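# Stack the scanner reel on the nearby reel pile

## Task

Take the reel that lies on the scanner's glass and set it down flat on top of the stack of reels beside the glass, on the robot's left, with the same face up as before. It only counts if the reel stays there without the robot holding it, and nothing the robot is touching at the end may sink once it is let go.

## Robot and tools

Robot: two Kinova Gen3 seven-joint arms, left_arm and right_arm, each ending in a Robotiq 2F-85 parallel gripper with a wrist camera. Their bases sit at (+0.023, +0.436, 0) m and (-0.012, -0.369, 0) m, both facing almost straight along +x.

Scene frame: origin on the table surface midway between the bases, +z up, +x away from the robot across the table, +y toward left_arm. The names left and right refer to the arms, not to image sides. Gripper frame: +z runs out along the fingers, the pads close along y. The reported hand point (end_effector_position) is between the pads when shut; closed fingertips stick out about 19 mm past it (6 mm when open), and closing pushes the tips roughly 13 mm farther out, so keep that margin above surfaces.

The 16-number row (used by execute_actions rows and by move target): one flat list covering both arms, left_arm's 8 numbers first, then right_arm's 8. For each arm: dx, dy, dz, rx, ry, rz, gripper position, gripper speed. All values lie in [-1, 1].
- dx..rz are an offset, not an absolute pose. They are expressed in that gripper's own axes and counted from the gripper pose printed in the most recent result that showed it (before any such result in the scene, and for the second or later call within a single reply, counted from where the arm stands when the action begins). Scale: 1.0 equals 0.6 m for dx, dy, dz and 180 degrees for rotation; rx, ry, rz form one rotation vector. All zeros therefore pulls the arm back to that reference pose; it is not a pause.
- Gripper position is an absolute opening: +1 fully open (85 mm), 0 about 41 mm, about -0.8 pads touching, -1 squeeze until blocked. Gripper speed: -1 about 20 mm/s, 0 about 85, +1 about 150. To leave a gripper unchanged, repeat its previous two numbers; a 0 is a real command.

Tools:
- execute_actions {actions, pictures}: actions holds at most one item, or is empty. Empty list: just report the state. {rows: [...], steps: n}: up to 15 rows, n from 1 to 15 control steps of 1/30 s (default 15); each row plays for one step, the last row repeats, and every row is measured from the same reference pose, not from the previous row. {steps: n} alone waits up to 300 steps counted from the previous result, reply time included. pictures: true/false for images. A rejected call moves nothing.
- move {target, speed}: target is one 16-number row as above. Each gripper travels a straight line to its target; both paths finish together, lasting 0.5 to 10 s (cut off at 10 s). speed is the top path speed in m/s, 0.002 to 0.5, default 0.25; rotation is capped at twice that value in rad/s. Finger numbers are sent at the start. Paths ignore obstacles and the other arm, and the hand may lag, wander or overshoot speed near full reach. Faster motion and targets set deeper past a contact both mean harder impacts.
- wait {seconds}: 0 to 10 s of letting the scene run with no new command.
- zoom_image {camera, region}: enlarges [x0, y0, x1, y1] pixels (top-left origin, at most 504 by 504) of the latest full image from cam_head_left, cam_head_right, cam_left_wrist or cam_right_wrist (each 504x504).
- read_manual {section}: licence texts only ("licences").
- finished_scene {scene}: ends scene 1 or 2 permanently and reports whether the goal holds.

Motion limits: each step the commanded pose is clipped to 70 mm and 16 degrees from the measured pose, then reached by damped inverse kinematics, position taking priority over orientation. A large offset may need several actions; after an action an arm keeps going only to its last clipped pose, so read the result and send the remainder. The simulation keeps running while a reply is written, and fingers still moving keep moving.

Results: the state line gives each gripper's position (m) and quat_wxyz in the scene frame; at long reach it can be a little off. "Hand target" shows where the controller is driving each gripper. position_measured_pct is about 50 minus 50 times the finger position (0 = fully open); stopping under about 90 short of the request means something is held or blocking, about 90 or more means pads met on nothing or something very thin. "pose unreachable" names an arm whose command the clearance check altered; HELD marks steps not sent. A move adds a "move:" line: done, off_target, moving, held or fault, plus limits (paced = pose clipped, held = some steps blocked, after which the arm can suddenly move fast) and each gripper's remaining distance. Joint torques include contact and load. MOTOR HOT appears from 60 °C; at 75 °C an OVER-TEMPERATURE FAULT lets that arm sag. A TORQUE FAULT (contact reaching a joint's load limit: 50.7 N m for the first four joints, 31.9 for the wrist joints) halts the arm for 10 s.

Gripping: close with -1 and keep sending it; a full close presses roughly 190-235 N per pad. For a gentler hold, open, then close to just under the object's width. Release by commanding wider than the object. Occasional tugs on held items or pushes on loose ones can occur.

Avoid: dropping or slamming the reel, pushing hard into the pile or table, knocking anything off the table, letting the arms collide, and leaving the reel propped by the gripper. Open, back away, and confirm the reel rests flat and stays before finishing.

Each tool is called after "Request:" as name(argument=value, ...), one argument or row to a line, values as JSON.

## Session

Request:
execute_actions(
  actions=[],
)

Scene clock: 0.00 s of 4800.00 s.
left_arm: end_effector_position=(+0.0610, +0.6596, +0.1725) position_measured_pct=0.0 end_effector_quat_wxyz=(+0.269, +0.803, +0.441, +0.297) | right_arm: end_effector_position=(+0.1517, -0.7534, +0.1541) position_measured_pct=0.0 end_effector_quat_wxyz=(+0.017, +0.971, -0.239, +0.018)
Joint positions: left_arm=[-1.807  0.523 -0.617  2.187  0.637  1.408  2.873] | right_arm=[ 0.64   0.457  0.591  1.901 -0.355  0.835 -0.594]
Joint velocities: left_arm=[ 0.001 -0.001 -0.    -0.     0.    -0.     0.001] | right_arm=[ 0.    -0.     0.     0.    -0.    -0.    -0.001]
Joint torques (N m, as the joint torque sensors report them, + toward a larger angle): no reading
Hand target (left_arm): +0.061, +0.660, +0.173; +0.269, +0.803, +0.441, +0.297
Hand target (right_arm): +0.152, -0.753, +0.154; +0.017, +0.971, -0.239, +0.018

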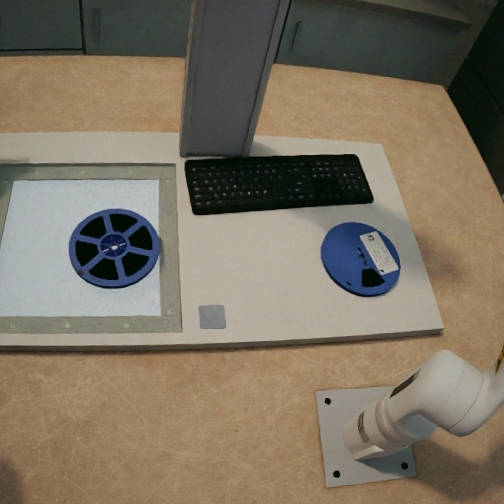

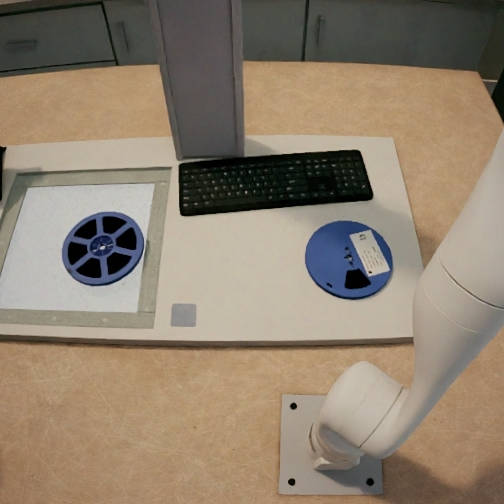

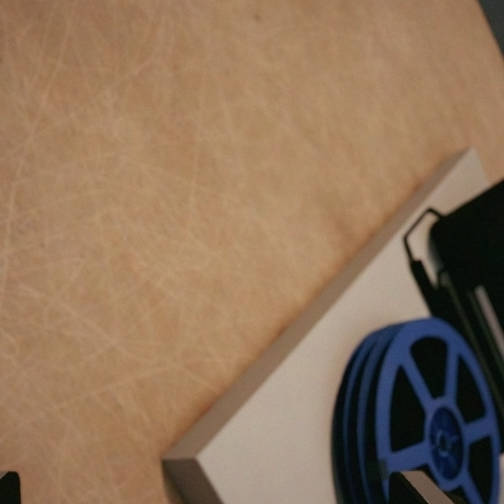

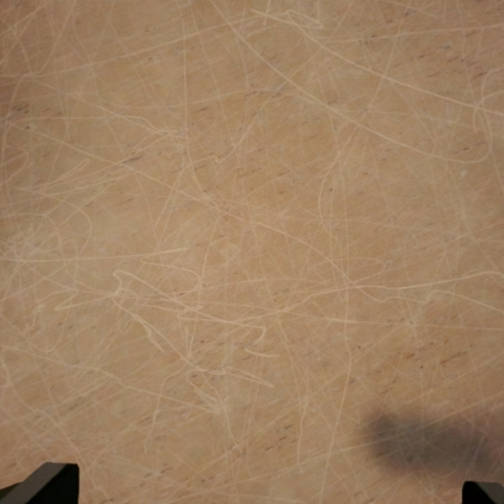

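Request:
move(
  target=[-0.470,0.896,0.436,0.235,0.213,-0.635,1,0,0,0,0,0,0,0,1,0],
  speed=0.3,
)

Scene clock: 30.17 s of 4800.00 s.
left_arm: end_effector_position=(+0.4205, +0.1219, +0.2982) position_measured_pct=0.0 end_effector_quat_wxyz=(-0.003, -0.002, +1.000, +0.002) | right_arm: end_effector_position=(+0.1517, -0.7534, +0.1541) position_measured_pct=0.0 end_effector_quat_wxyz=(+0.017, +0.971, -0.239, +0.018)
Joint positions: left_arm=[-1.854 -0.865  1.575  1.26   0.884  1.773  7.854] | right_arm=[ 0.64   0.457  0.591  1.901 -0.355  0.835 -0.594]
Joint velocities: left_arm=[-0.004  0.     0.    -0.     0.    -0.     0.001] | right_arm=[-0.    -0.001  0.    -0.001 -0.001 -0.     0.   ]
Joint torques (N m, as the joint torque sensors report them, + toward a larger angle): left_arm=[ 0.86 17.95 -5.93 -5.09 -0.1   0.04 -0.44] | right_arm=[ -0.36 -13.82   2.52  -7.06   0.12  -0.29  -0.2 ]
Hand target (left_arm): +0.421, +0.122, +0.298; -0.003, -0.002, +1.000, +0.002
Hand target (right_arm): +0.152, -0.753, +0.154; +0.017, +0.971, -0.239, +0.018
Off the commanded pose (left_arm): 0.003 m, 0 deg.
Off the commanded pose (right_arm): 0.000 m, 0 deg.
After step 90, 22.00 s passed at rest.
move: done; limits=paced

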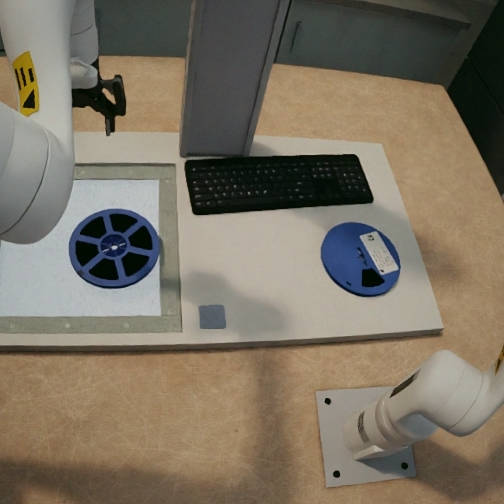

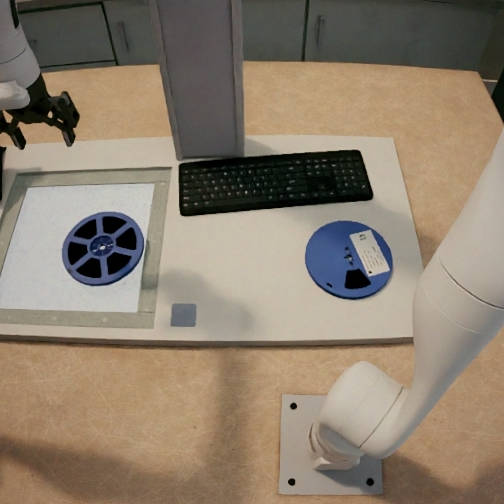

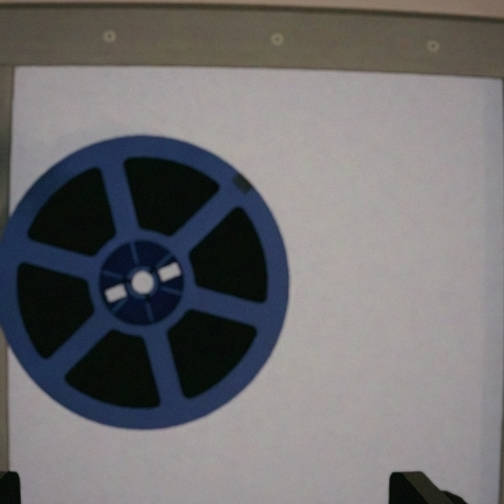

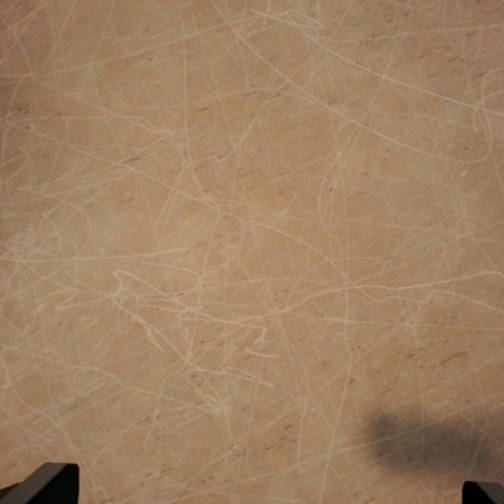

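Request:
move(
  target=[-0.12,-0.07,0.33,0,0,0,1,0,0,0,0,0,0,0,1,0],
  speed=0.25,
)

Request:
move(
  target=[0,0,0.1,0,0,0,1,0,0,0,0,0,0,0,1,0],
  speed=0.06,
)

Scene clock: 42.37 s of 4800.00 s.
left_arm: end_effector_position=(+0.4921, +0.0804, +0.1001) position_measured_pct=0.0 end_effector_quat_wxyz=(-0.002, -0.001, +1.000, +0.002) | right_arm: end_effector_position=(+0.1517, -0.7534, +0.1541) position_measured_pct=0.0 end_effector_quat_wxyz=(+0.017, +0.971, -0.239, +0.018)
Joint positions: left_arm=[-1.995 -1.187  1.775  1.256  1.138  1.513  7.839] | right_arm=[ 0.64   0.457  0.591  1.901 -0.355  0.835 -0.594]
Joint velocities: left_arm=[-0.003 -0.001  0.001 -0.001 -0.001 -0.001 -0.001] | right_arm=[-0.     0.     0.    -0.     0.001  0.     0.001]
Joint torques (N m, as the joint torque sensors report them, + toward a larger angle): left_arm=[-0.42 22.61 -6.95 -2.86 -0.41  0.04 -0.34] | right_arm=[ -0.17 -13.52   3.04  -6.69   0.1   -0.28  -0.21]
Hand target (left_arm): +0.492, +0.081, +0.100; -0.002, -0.001, +1.000, +0.002
Hand target (right_arm): +0.152, -0.753, +0.154; +0.017, +0.971, -0.239, +0.018
Off the commanded pose (left_arm): 0.001 m, 0 deg.
Off the commanded pose (right_arm): 0.000 m, 0 deg.
After step 90, 7.87 s passed at rest.
move: done

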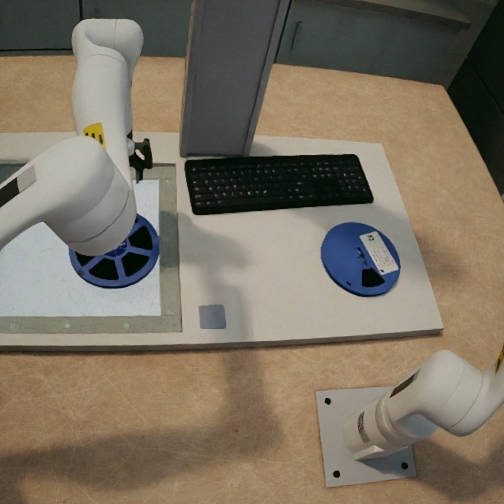

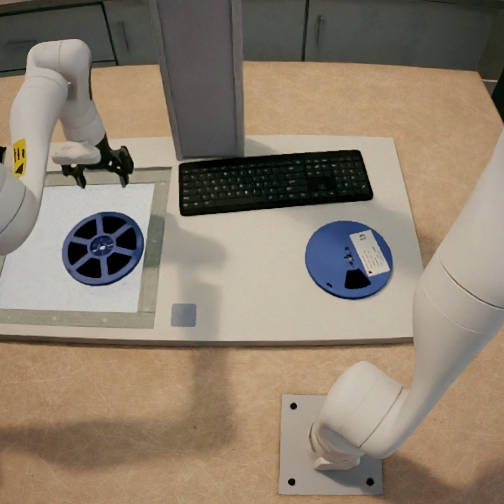

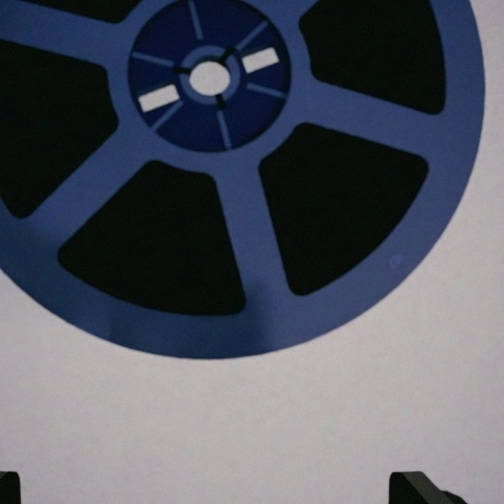

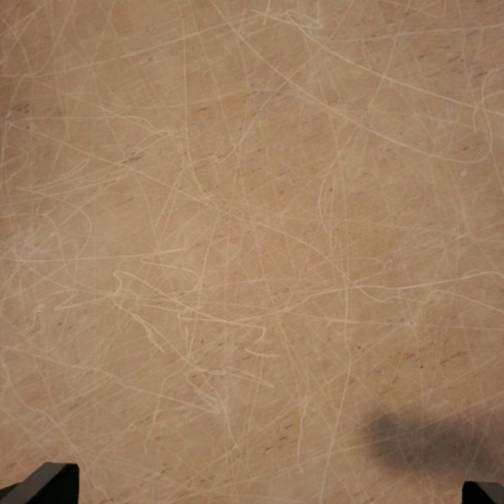

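Scene clock: 43.63 s of 4800.00 s.
left_arm: end_effector_position=(+0.4920, +0.0804, +0.0402) position_measured_pct=0.0 end_effector_quat_wxyz=(-0.002, -0.001, +1.000, +0.002) | right_arm: end_effector_position=(+0.1517, -0.7534, +0.1541) position_measured_pct=0.0 end_effector_quat_wxyz=(+0.017, +0.971, -0.239, +0.018)
Joint positions: left_arm=[-1.994 -1.268  1.822  1.303  1.204  1.425  7.806] | right_arm=[ 0.64   0.457  0.591  1.901 -0.355  0.835 -0.594]
Joint velocities: left_arm=[-0.    -0.001  0.001  0.    -0.001 -0.001 -0.001] | right_arm=[ 0.    -0.001 -0.     0.001  0.001 -0.     0.001]
Joint torques (N m, as the joint torque sensors report them, + toward a larger angle): left_arm=[ 0.58 23.21 -7.53 -2.71  0.14  0.09  0.08] | right_arm=[ -0.3  -14.05   2.61  -6.67  -0.03  -0.21  -0.14]
Hand target (left_arm): +0.492, +0.080, +0.040; -0.002, -0.001, +1.000, +0.002
Hand target (right_arm): +0.152, -0.753, +0.154; +0.017, +0.971, -0.239, +0.018
Off the commanded pose (left_arm): 0.000 m, 0 deg.
Off the commanded pose (right_arm): 0.000 m, 0 deg.
move: done

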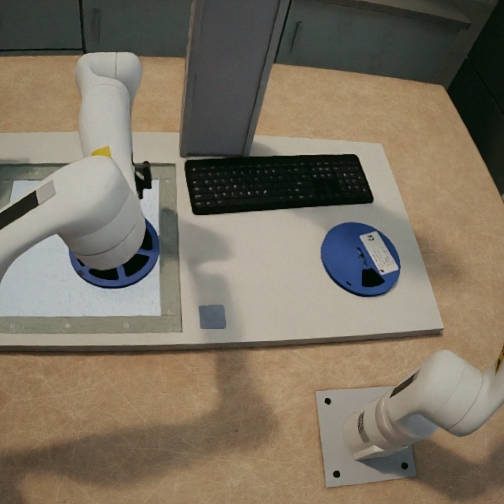

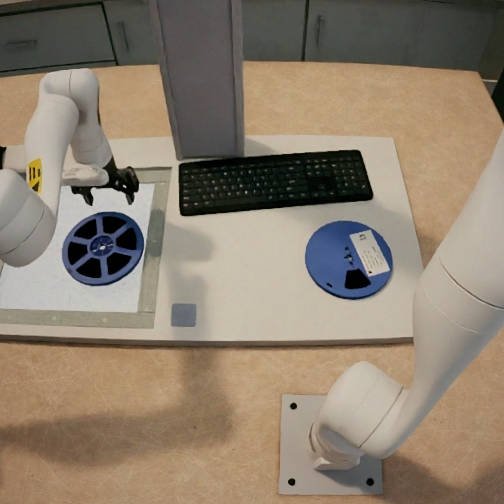

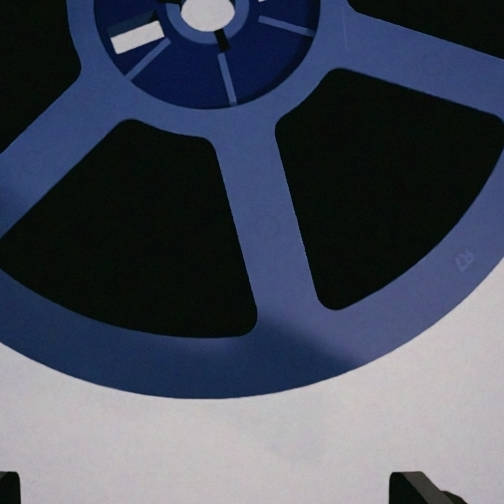

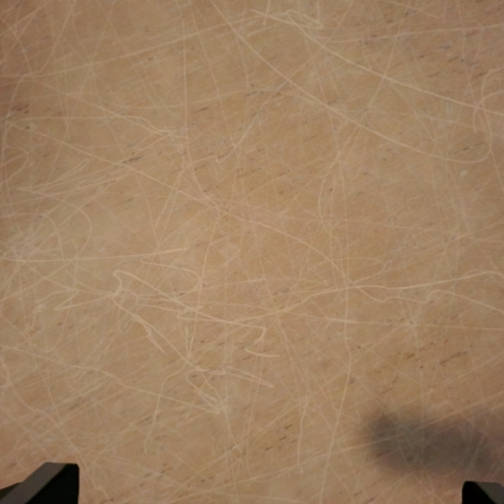

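Request:
move(
  target=[0.25,0,0.003,0,0,0,1,0,0,0,0,0,0,0,1,0],
  speed=0.035,
)

Scene clock: 51.60 s of 4800.00 s.
left_arm: end_effector_position=(+0.3424, +0.0799, +0.0389) position_measured_pct=0.0 end_effector_quat_wxyz=(-0.002, -0.001, +1.000, +0.002) | right_arm: end_effector_position=(+0.1517, -0.7534, +0.1541) position_measured_pct=0.0 end_effector_quat_wxyz=(+0.017, +0.971, -0.239, +0.018)
Joint positions: left_arm=[-1.635 -1.186  1.78   1.756  1.214  1.314  7.734] | right_arm=[ 0.64   0.457  0.591  1.901 -0.355  0.835 -0.594]
Joint velocities: left_arm=[ 0.005 -0.001  0.     0.002 -0.001  0.     0.001] | right_arm=[ 0.     0.001 -0.    -0.     0.001 -0.    -0.   ]
Joint torques (N m, as the joint torque sensors report them, + toward a larger angle): left_arm=[ 1.37 18.61 -7.34 -2.06 -0.17  0.4  -0.06] | right_arm=[ -0.56 -13.9    2.61  -7.14  -0.05  -0.59  -0.07]
Hand target (left_arm): +0.342, +0.080, +0.039; -0.002, -0.001, +1.000, +0.002
Hand target (right_arm): +0.152, -0.753, +0.154; +0.017, +0.971, -0.239, +0.018
Off the commanded pose (left_arm): 0.001 m, 0 deg.
Off the commanded pose (right_arm): 0.000 m, 0 deg.
After step 90, 0.47 s passed at rest.
move: done

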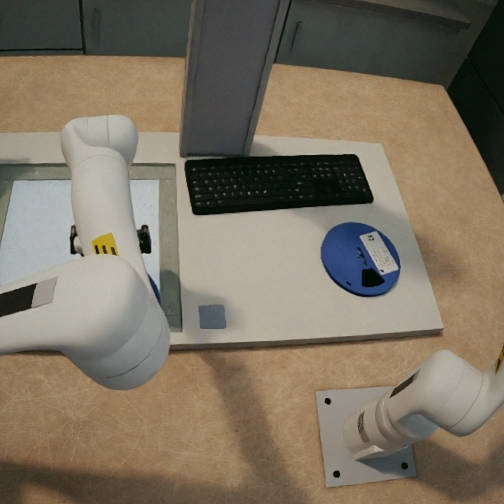

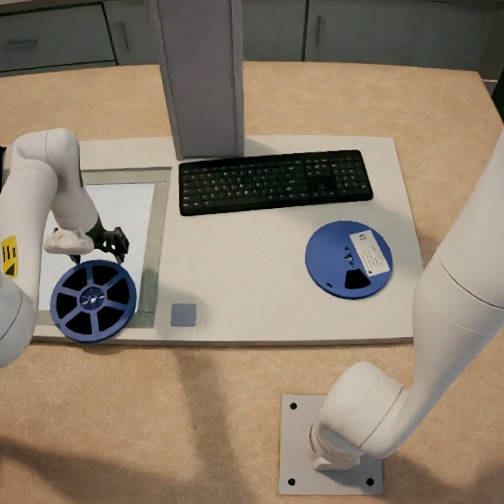

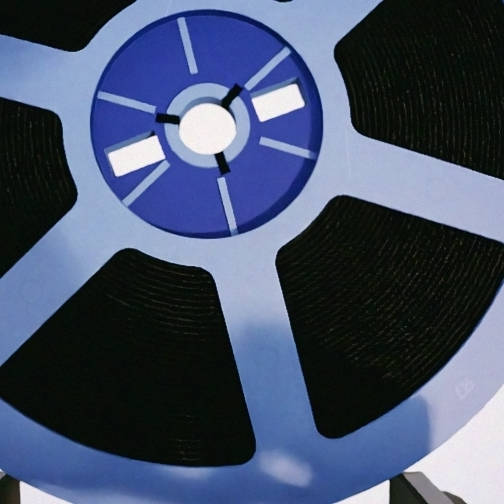

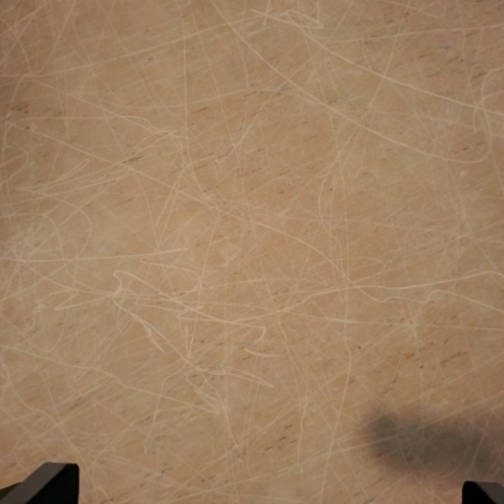

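Request:
move(
  target=[0.078,0,0,0,0,0,1,0,0,0,0,0,0,0,1,0],
  speed=0.025,
)

Request:
move(
  target=[-0.01,0,-0.2,0,0,0,1,0,0,0,0,0,0,0,1,0],
  speed=0.1,
)

Scene clock: 57.77 s of 4800.00 s.
left_arm: end_effector_position=(+0.2959, +0.0798, +0.0390) position_measured_pct=0.0 end_effector_quat_wxyz=(-0.002, -0.002, +1.000, +0.002) | right_arm: end_effector_position=(+0.1517, -0.7534, +0.1541) position_measured_pct=0.0 end_effector_quat_wxyz=(+0.017, +0.971, -0.239, +0.018)
Joint positions: left_arm=[-1.521 -1.165  1.765  1.863  1.219  1.287  7.745] | right_arm=[ 0.64   0.457  0.591  1.901 -0.355  0.835 -0.594]
Joint velocities: left_arm=[ 0.002 -0.002 -0.     0.001 -0.001 -0.001  0.   ] | right_arm=[ 0.  0.  0.  0. -0.  0. -0.]
Joint torques (N m, as the joint torque sensors report them, + toward a larger angle): left_arm=[ 0.02 17.46 -7.01 -1.88 -0.05  0.46  0.06] | right_arm=[ -0.48 -13.98   2.96  -7.04   0.14  -0.28  -0.15]
Hand target (left_arm): +0.296, +0.080, +0.039; -0.002, -0.001, +1.000, +0.002
Hand target (right_arm): +0.152, -0.753, +0.154; +0.017, +0.971, -0.239, +0.018
Off the commanded pose (left_arm): 0.000 m, 0 deg.
Off the commanded pose (right_arm): 0.000 m, 0 deg.
After step 90, 1.07 s passed at rest.
move: done

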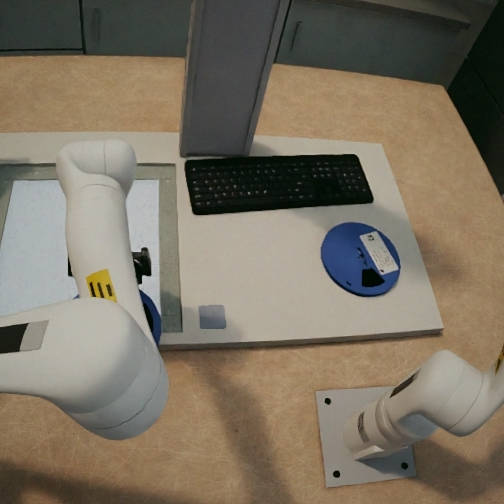

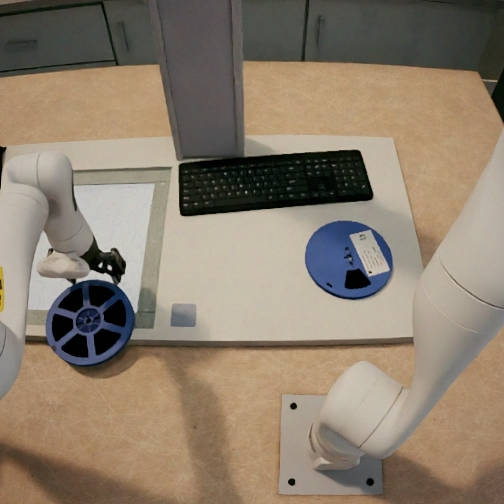

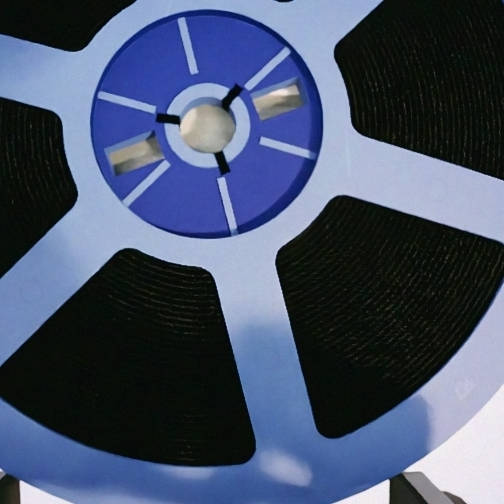

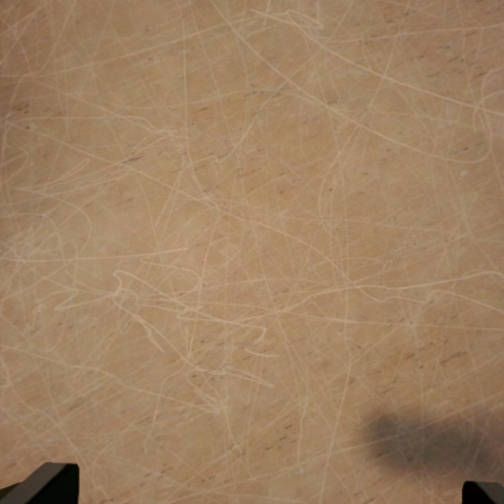

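Scene clock: 59.27 s of 4800.00 s.
left_arm: end_effector_position=(+0.3021, +0.0799, +0.1588) position_measured_pct=0.0 end_effector_quat_wxyz=(-0.002, -0.002, +1.000, +0.002) | right_arm: end_effector_position=(+0.1517, -0.7534, +0.1541) position_measured_pct=0.0 end_effector_quat_wxyz=(+0.017, +0.971, -0.239, +0.018)
Joint positions: left_arm=[-1.488 -0.989  1.599  1.734  0.994  1.462  7.857] | right_arm=[ 0.64   0.457  0.591  1.901 -0.355  0.835 -0.594]
Joint velocities: left_arm=[ 0.001  0.003 -0.002 -0.001  0.001  0.002 -0.001] | right_arm=[-0.     0.001  0.001 -0.    -0.001  0.    -0.001]
Joint torques (N m, as the joint torque sensors report them, + toward a larger angle): left_arm=[ 0.37 16.42 -6.3  -4.04 -0.28  0.21 -0.19] | right_arm=[ -0.23 -14.3    3.04  -7.2   -0.05  -0.32   0.1 ]
Hand target (left_arm): +0.302, +0.080, +0.159; -0.002, -0.002, +1.000, +0.002
Hand target (right_arm): +0.152, -0.753, +0.154; +0.017, +0.971, -0.239, +0.018
Off the commanded pose (left_arm): 0.001 m, 0 deg.
Off the commanded pose (right_arm): 0.000 m, 0 deg.
move: done

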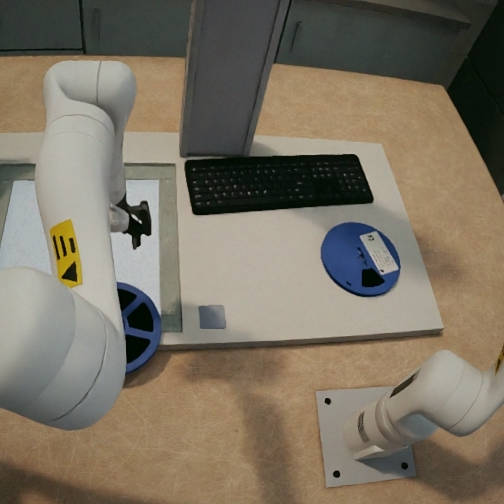

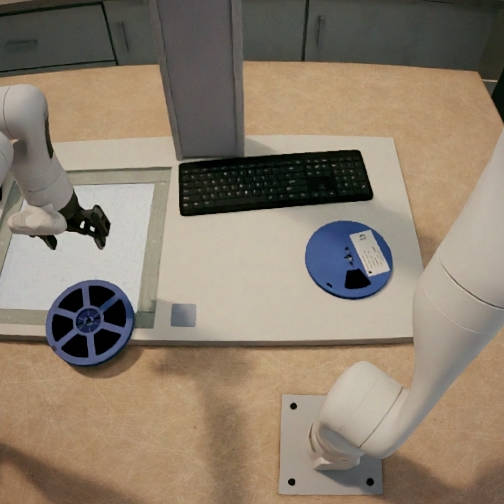

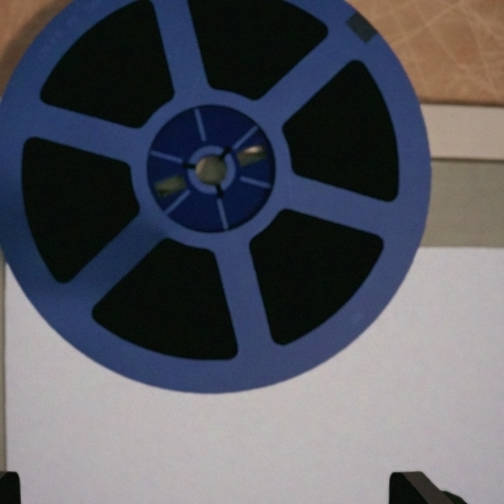

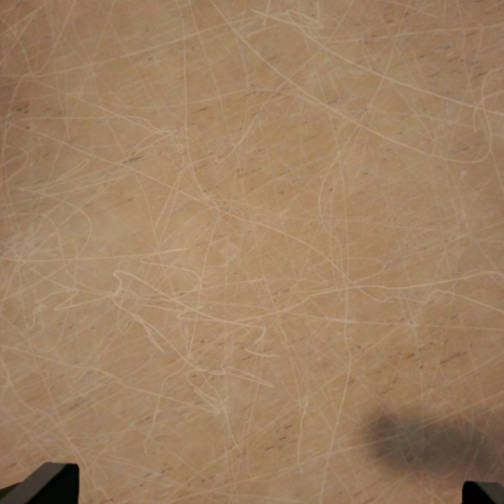

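Request:
move(
  target=[0.403,0,0.015,-0.26,-0.26,0.45,-0.2,0,0,0,0,0,0,0,1,0],
  speed=0.2,
)

Scene clock: 88.47 s of 4800.00 s.
left_arm: end_effector_position=(+0.0615, +0.0791, +0.1505) position_measured_pct=59.9 end_effector_quat_wxyz=(+0.351, +0.612, +0.613, +0.356) | right_arm: end_effector_position=(+0.1517, -0.7534, +0.1541) position_measured_pct=0.0 end_effector_quat_wxyz=(+0.017, +0.971, -0.239, +0.018)
Joint positions: left_arm=[-0.249 -1.485  1.542  1.96   0.514  1.063  7.529] | right_arm=[ 0.64   0.457  0.591  1.901 -0.355  0.835 -0.594]
Joint velocities: left_arm=[ 0.006 -0.001  0.001  0.    -0.001 -0.001  0.003] | right_arm=[ 0.     0.002 -0.     0.    -0.    -0.     0.   ]
Joint torques (N m, as the joint torque sensors report them, + toward a larger angle): left_arm=[ 0.01 14.86 -8.12 -0.08 -2.46 -0.54 -0.39] | right_arm=[ -0.14 -14.06   2.59  -6.79   0.18  -0.27  -0.27]
Hand target (left_arm): +0.061, +0.079, +0.150; +0.351, +0.612, +0.613, +0.356
Hand target (right_arm): +0.152, -0.753, +0.154; +0.017, +0.971, -0.239, +0.018
Off the commanded pose (left_arm): 0.001 m, 0 deg.
Off the commanded pose (right_arm): 0.000 m, 0 deg.
After step 90, 21.30 s passed at rest.
move: done

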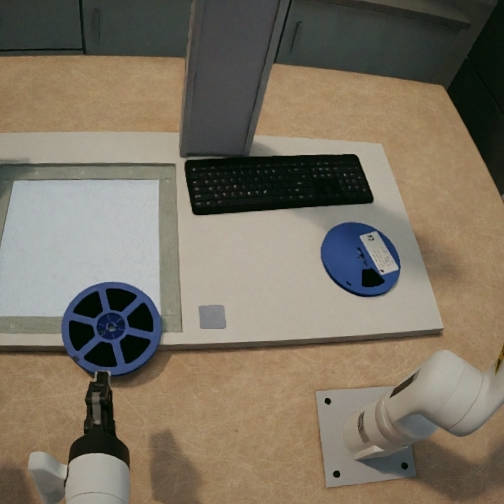

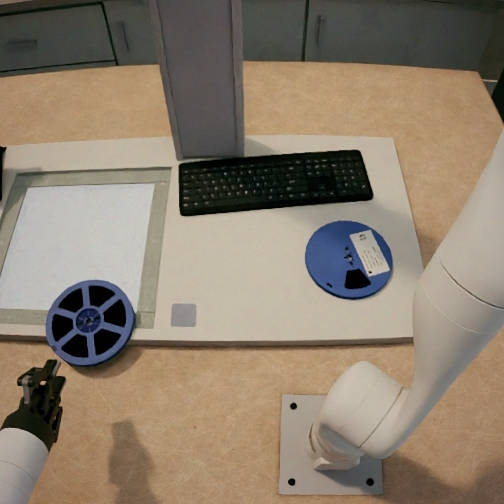

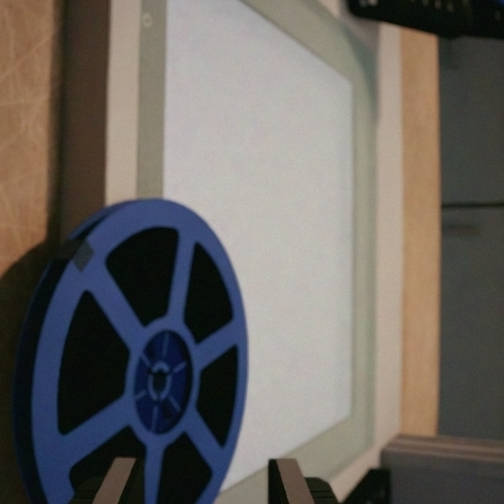

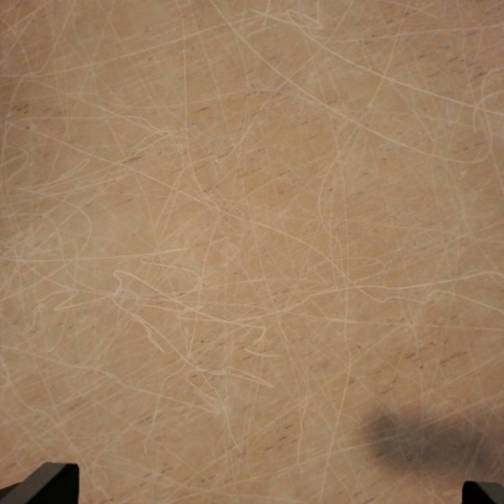

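Request:
move(
  target=[0,-0.157,0.091,0,0,0,-0.2,0,0,0,0,0,0,0,1,0],
  speed=0.07,
)

Scene clock: 93.37 s of 4800.00 s.
left_arm: end_effector_position=(+0.0615, +0.0792, +0.0418) position_measured_pct=59.9 end_effector_quat_wxyz=(+0.351, +0.612, +0.613, +0.356) | right_arm: end_effector_position=(+0.1517, -0.7534, +0.1541) position_measured_pct=0.0 end_effector_quat_wxyz=(+0.017, +0.971, -0.239, +0.018)
Joint positions: left_arm=[-0.257 -1.66   1.732  1.931  0.688  1.005  7.642] | right_arm=[ 0.64   0.457  0.591  1.901 -0.355  0.835 -0.594]
Joint velocities: left_arm=[-0.001 -0.003  0.001 -0.    -0.002 -0.002  0.001] | right_arm=[ 0.    -0.001 -0.001 -0.     0.     0.    -0.001]
Joint torques (N m, as the joint torque sensors report them, + toward a larger angle): left_arm=[ 1.   14.01 -7.97  2.22 -2.5  -0.67 -0.23] | right_arm=[ -0.52 -13.48   3.13  -6.83   0.32  -0.39   0.15]
Hand target (left_arm): +0.062, +0.079, +0.042; +0.351, +0.612, +0.613, +0.357
Hand target (right_arm): +0.152, -0.753, +0.154; +0.017, +0.971, -0.239, +0.018
Off the commanded pose (left_arm): 0.001 m, 0 deg.
Off the commanded pose (right_arm): 0.000 m, 0 deg.
After step 90, 0.07 s passed at rest.
move: done

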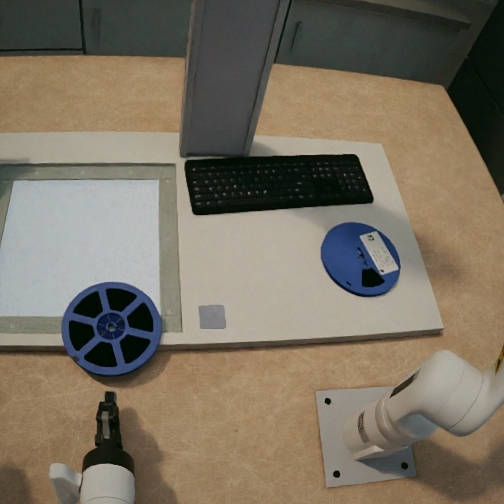

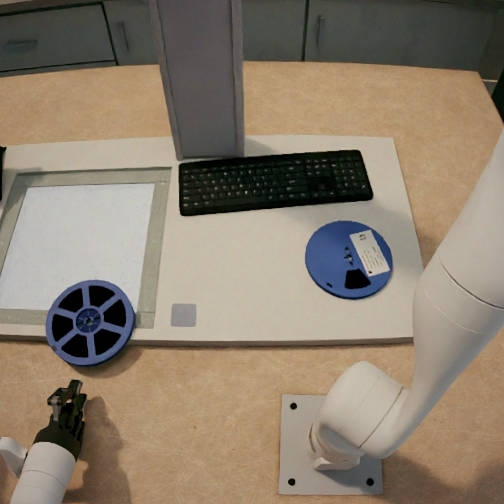

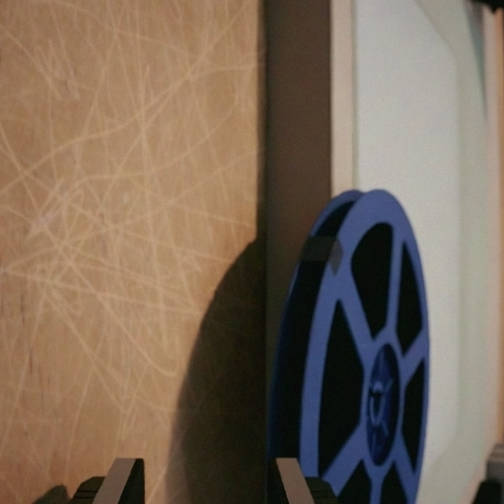

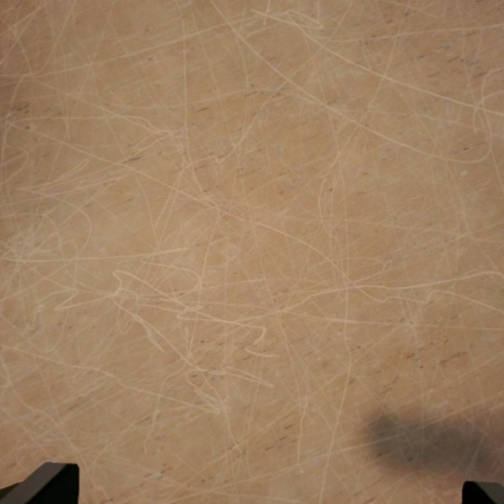

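Request:
move(
  target=[0,0.041,0.071,0,0,0,-0.2,0,0,0,0,0,0,0,1,0],
  speed=0.03,
)

Scene clock: 97.63 s of 4800.00 s.
left_arm: end_effector_position=(+0.1106, +0.0794, +0.0416) position_measured_pct=59.9 end_effector_quat_wxyz=(+0.351, +0.612, +0.613, +0.356) | right_arm: end_effector_position=(+0.1517, -0.7534, +0.1541) position_measured_pct=0.0 end_effector_quat_wxyz=(+0.017, +0.971, -0.239, +0.018)
Joint positions: left_arm=[-0.339 -1.651  1.755  2.014  0.738  0.859  7.544] | right_arm=[ 0.64   0.457  0.591  1.901 -0.355  0.835 -0.594]
Joint velocities: left_arm=[-0.003 -0.    -0.001  0.001  0.001  0.    -0.002] | right_arm=[-0.    -0.001  0.001  0.    -0.001  0.    -0.001]
Joint torques (N m, as the joint torque sensors report them, + toward a larger angle): left_arm=[ 0.1  13.98 -8.29  2.36 -2.14 -0.85 -0.35] | right_arm=[ -0.44 -13.9    2.68  -7.25   0.17  -0.57   0.01]
Hand target (left_arm): +0.111, +0.079, +0.042; +0.351, +0.612, +0.613, +0.356
Hand target (right_arm): +0.152, -0.753, +0.154; +0.017, +0.971, -0.239, +0.018
Off the commanded pose (left_arm): 0.000 m, 0 deg.
Off the commanded pose (right_arm): 0.000 m, 0 deg.
move: done

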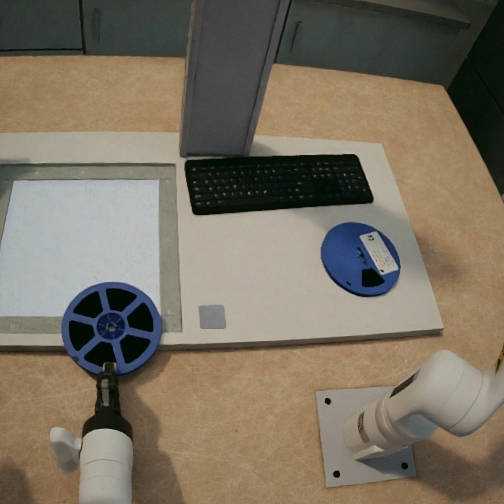

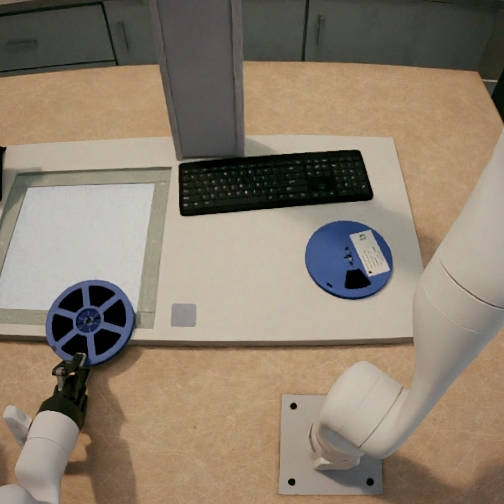

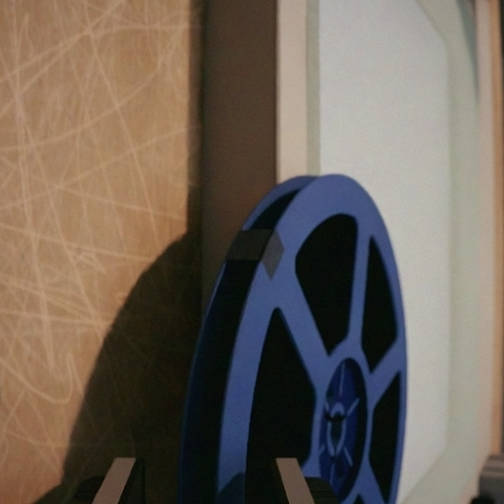

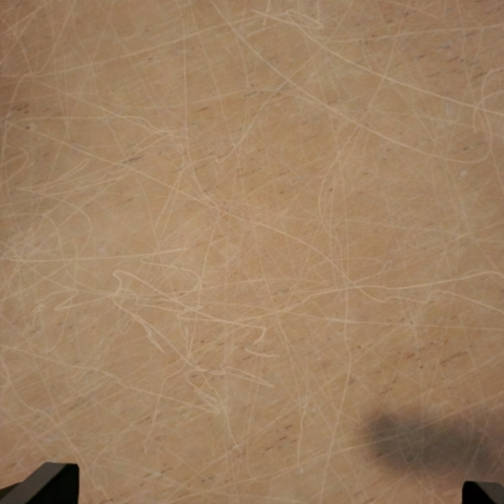

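Request:
move(
  target=[0,0.018,0.032,0,0,0,-0.2,0,0,0,0,0,0,0,1,0],
  speed=0.015,
)

Scene clock: 106.50 s of 4800.00 s.
left_arm: end_effector_position=(+0.1323, +0.0794, +0.0411) position_measured_pct=59.9 end_effector_quat_wxyz=(+0.351, +0.612, +0.613, +0.356) | right_arm: end_effector_position=(+0.1517, -0.7534, +0.1541) position_measured_pct=0.0 end_effector_quat_wxyz=(+0.017, +0.971, -0.239, +0.018)
Joint positions: left_arm=[-0.382 -1.644  1.769  2.045  0.763  0.791  7.498] | right_arm=[ 0.64   0.457  0.591  1.901 -0.355  0.835 -0.594]
Joint velocities: left_arm=[ 0.     0.    -0.001  0.     0.001  0.001 -0.002] | right_arm=[-0.     0.001  0.     0.001 -0.     0.    -0.001]
Joint torques (N m, as the joint torque sensors report them, + toward a larger angle): left_arm=[ 0.11 13.5  -8.22  2.66 -2.25 -0.88  0.04] | right_arm=[ -0.38 -13.58   2.71  -7.01   0.26  -0.28  -0.15]
Hand target (left_arm): +0.133, +0.079, +0.041; +0.351, +0.612, +0.613, +0.356
Hand target (right_arm): +0.152, -0.753, +0.154; +0.017, +0.971, -0.239, +0.018
Off the commanded pose (left_arm): 0.000 m, 0 deg.
Off the commanded pose (right_arm): 0.000 m, 0 deg.
After step 90, 4.17 s passed at rest.
move: done

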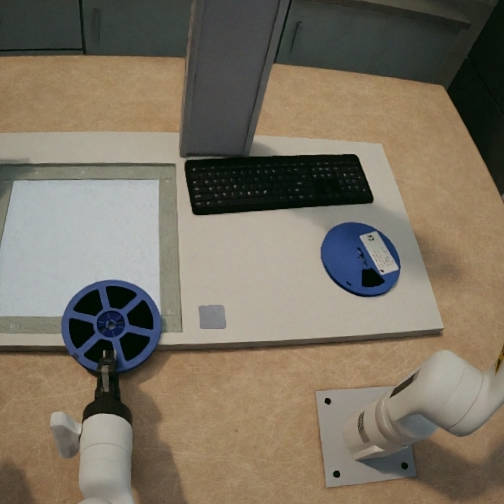

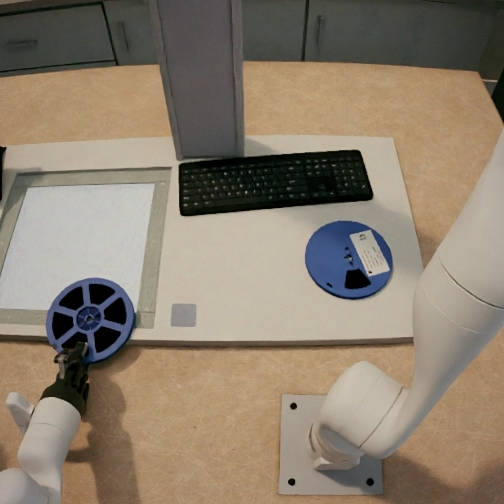

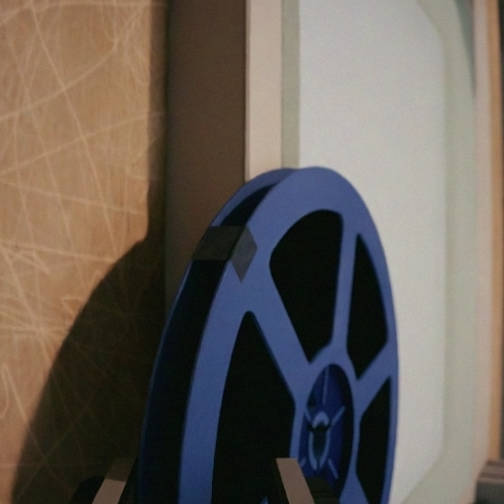

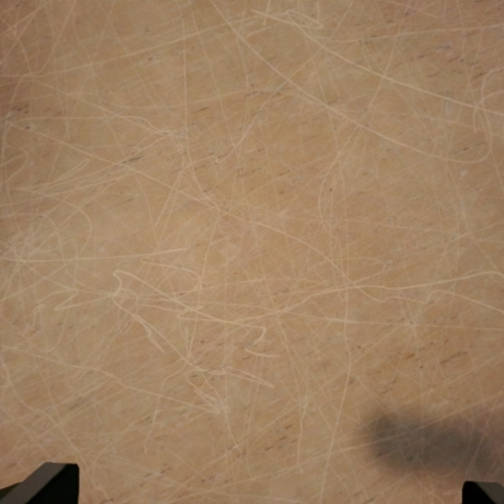

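Request:
move(
  target=[0,0.031,-0.006,-0.1,0,0,-0.2,0,0,0,0,0,0,0,1,0],
  speed=0.015,
)

Scene clock: 119.80 s of 4800.00 s.
left_arm: end_effector_position=(+0.1381, +0.0793, +0.0583) position_measured_pct=59.9 end_effector_quat_wxyz=(+0.438, +0.552, +0.553, +0.444) | right_arm: end_effector_position=(+0.1517, -0.7535, +0.1541) position_measured_pct=0.0 end_effector_quat_wxyz=(+0.017, +0.971, -0.239, +0.018)
Joint positions: left_arm=[-0.29  -1.912  1.723  1.936  0.64   0.946  7.701] | right_arm=[ 0.64   0.457  0.591  1.901 -0.355  0.835 -0.594]
Joint velocities: left_arm=[ 0.002 -0.002  0.    -0.    -0.     0.    -0.001] | right_arm=[ 0.     0.001  0.001  0.001  0.002 -0.    -0.   ]
Joint torques (N m, as the joint torque sensors report them, + toward a larger angle): left_arm=[-0.34 12.37 -8.41  4.95 -2.83 -0.58 -0.17] | right_arm=[ -0.29 -13.63   2.72  -6.79   0.29  -0.42   0.23]
Hand target (left_arm): +0.138, +0.079, +0.059; +0.439, +0.552, +0.553, +0.444
Hand target (right_arm): +0.152, -0.753, +0.154; +0.017, +0.971, -0.239, +0.018
Off the commanded pose (left_arm): 0.001 m, 1 deg.
Off the commanded pose (right_arm): 0.000 m, 0 deg.
After step 90, 0.10 s passed at rest.
move: done

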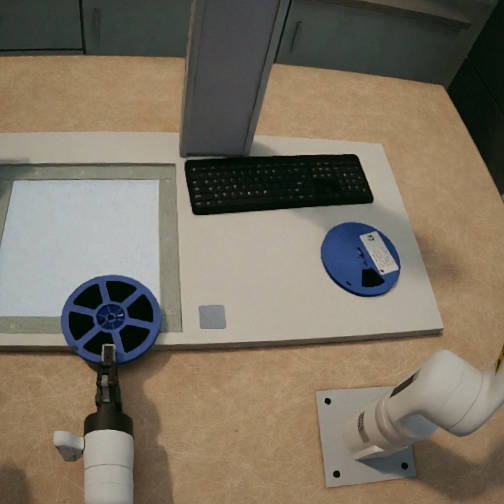

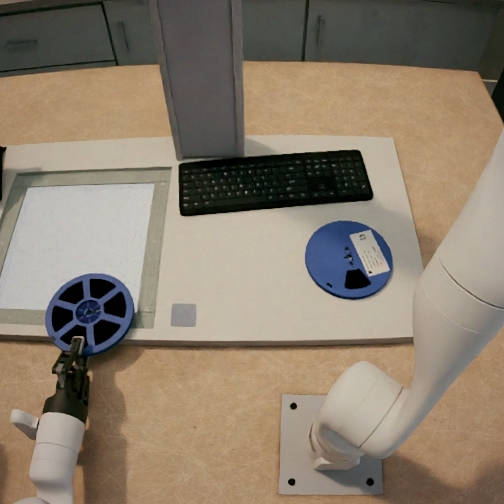

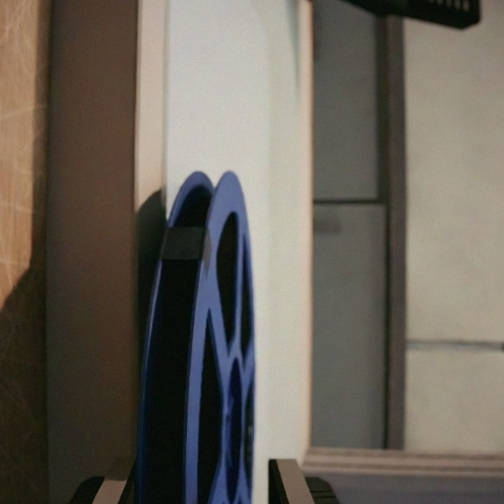

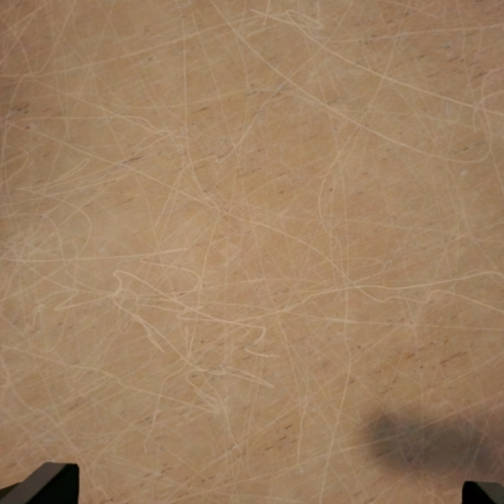

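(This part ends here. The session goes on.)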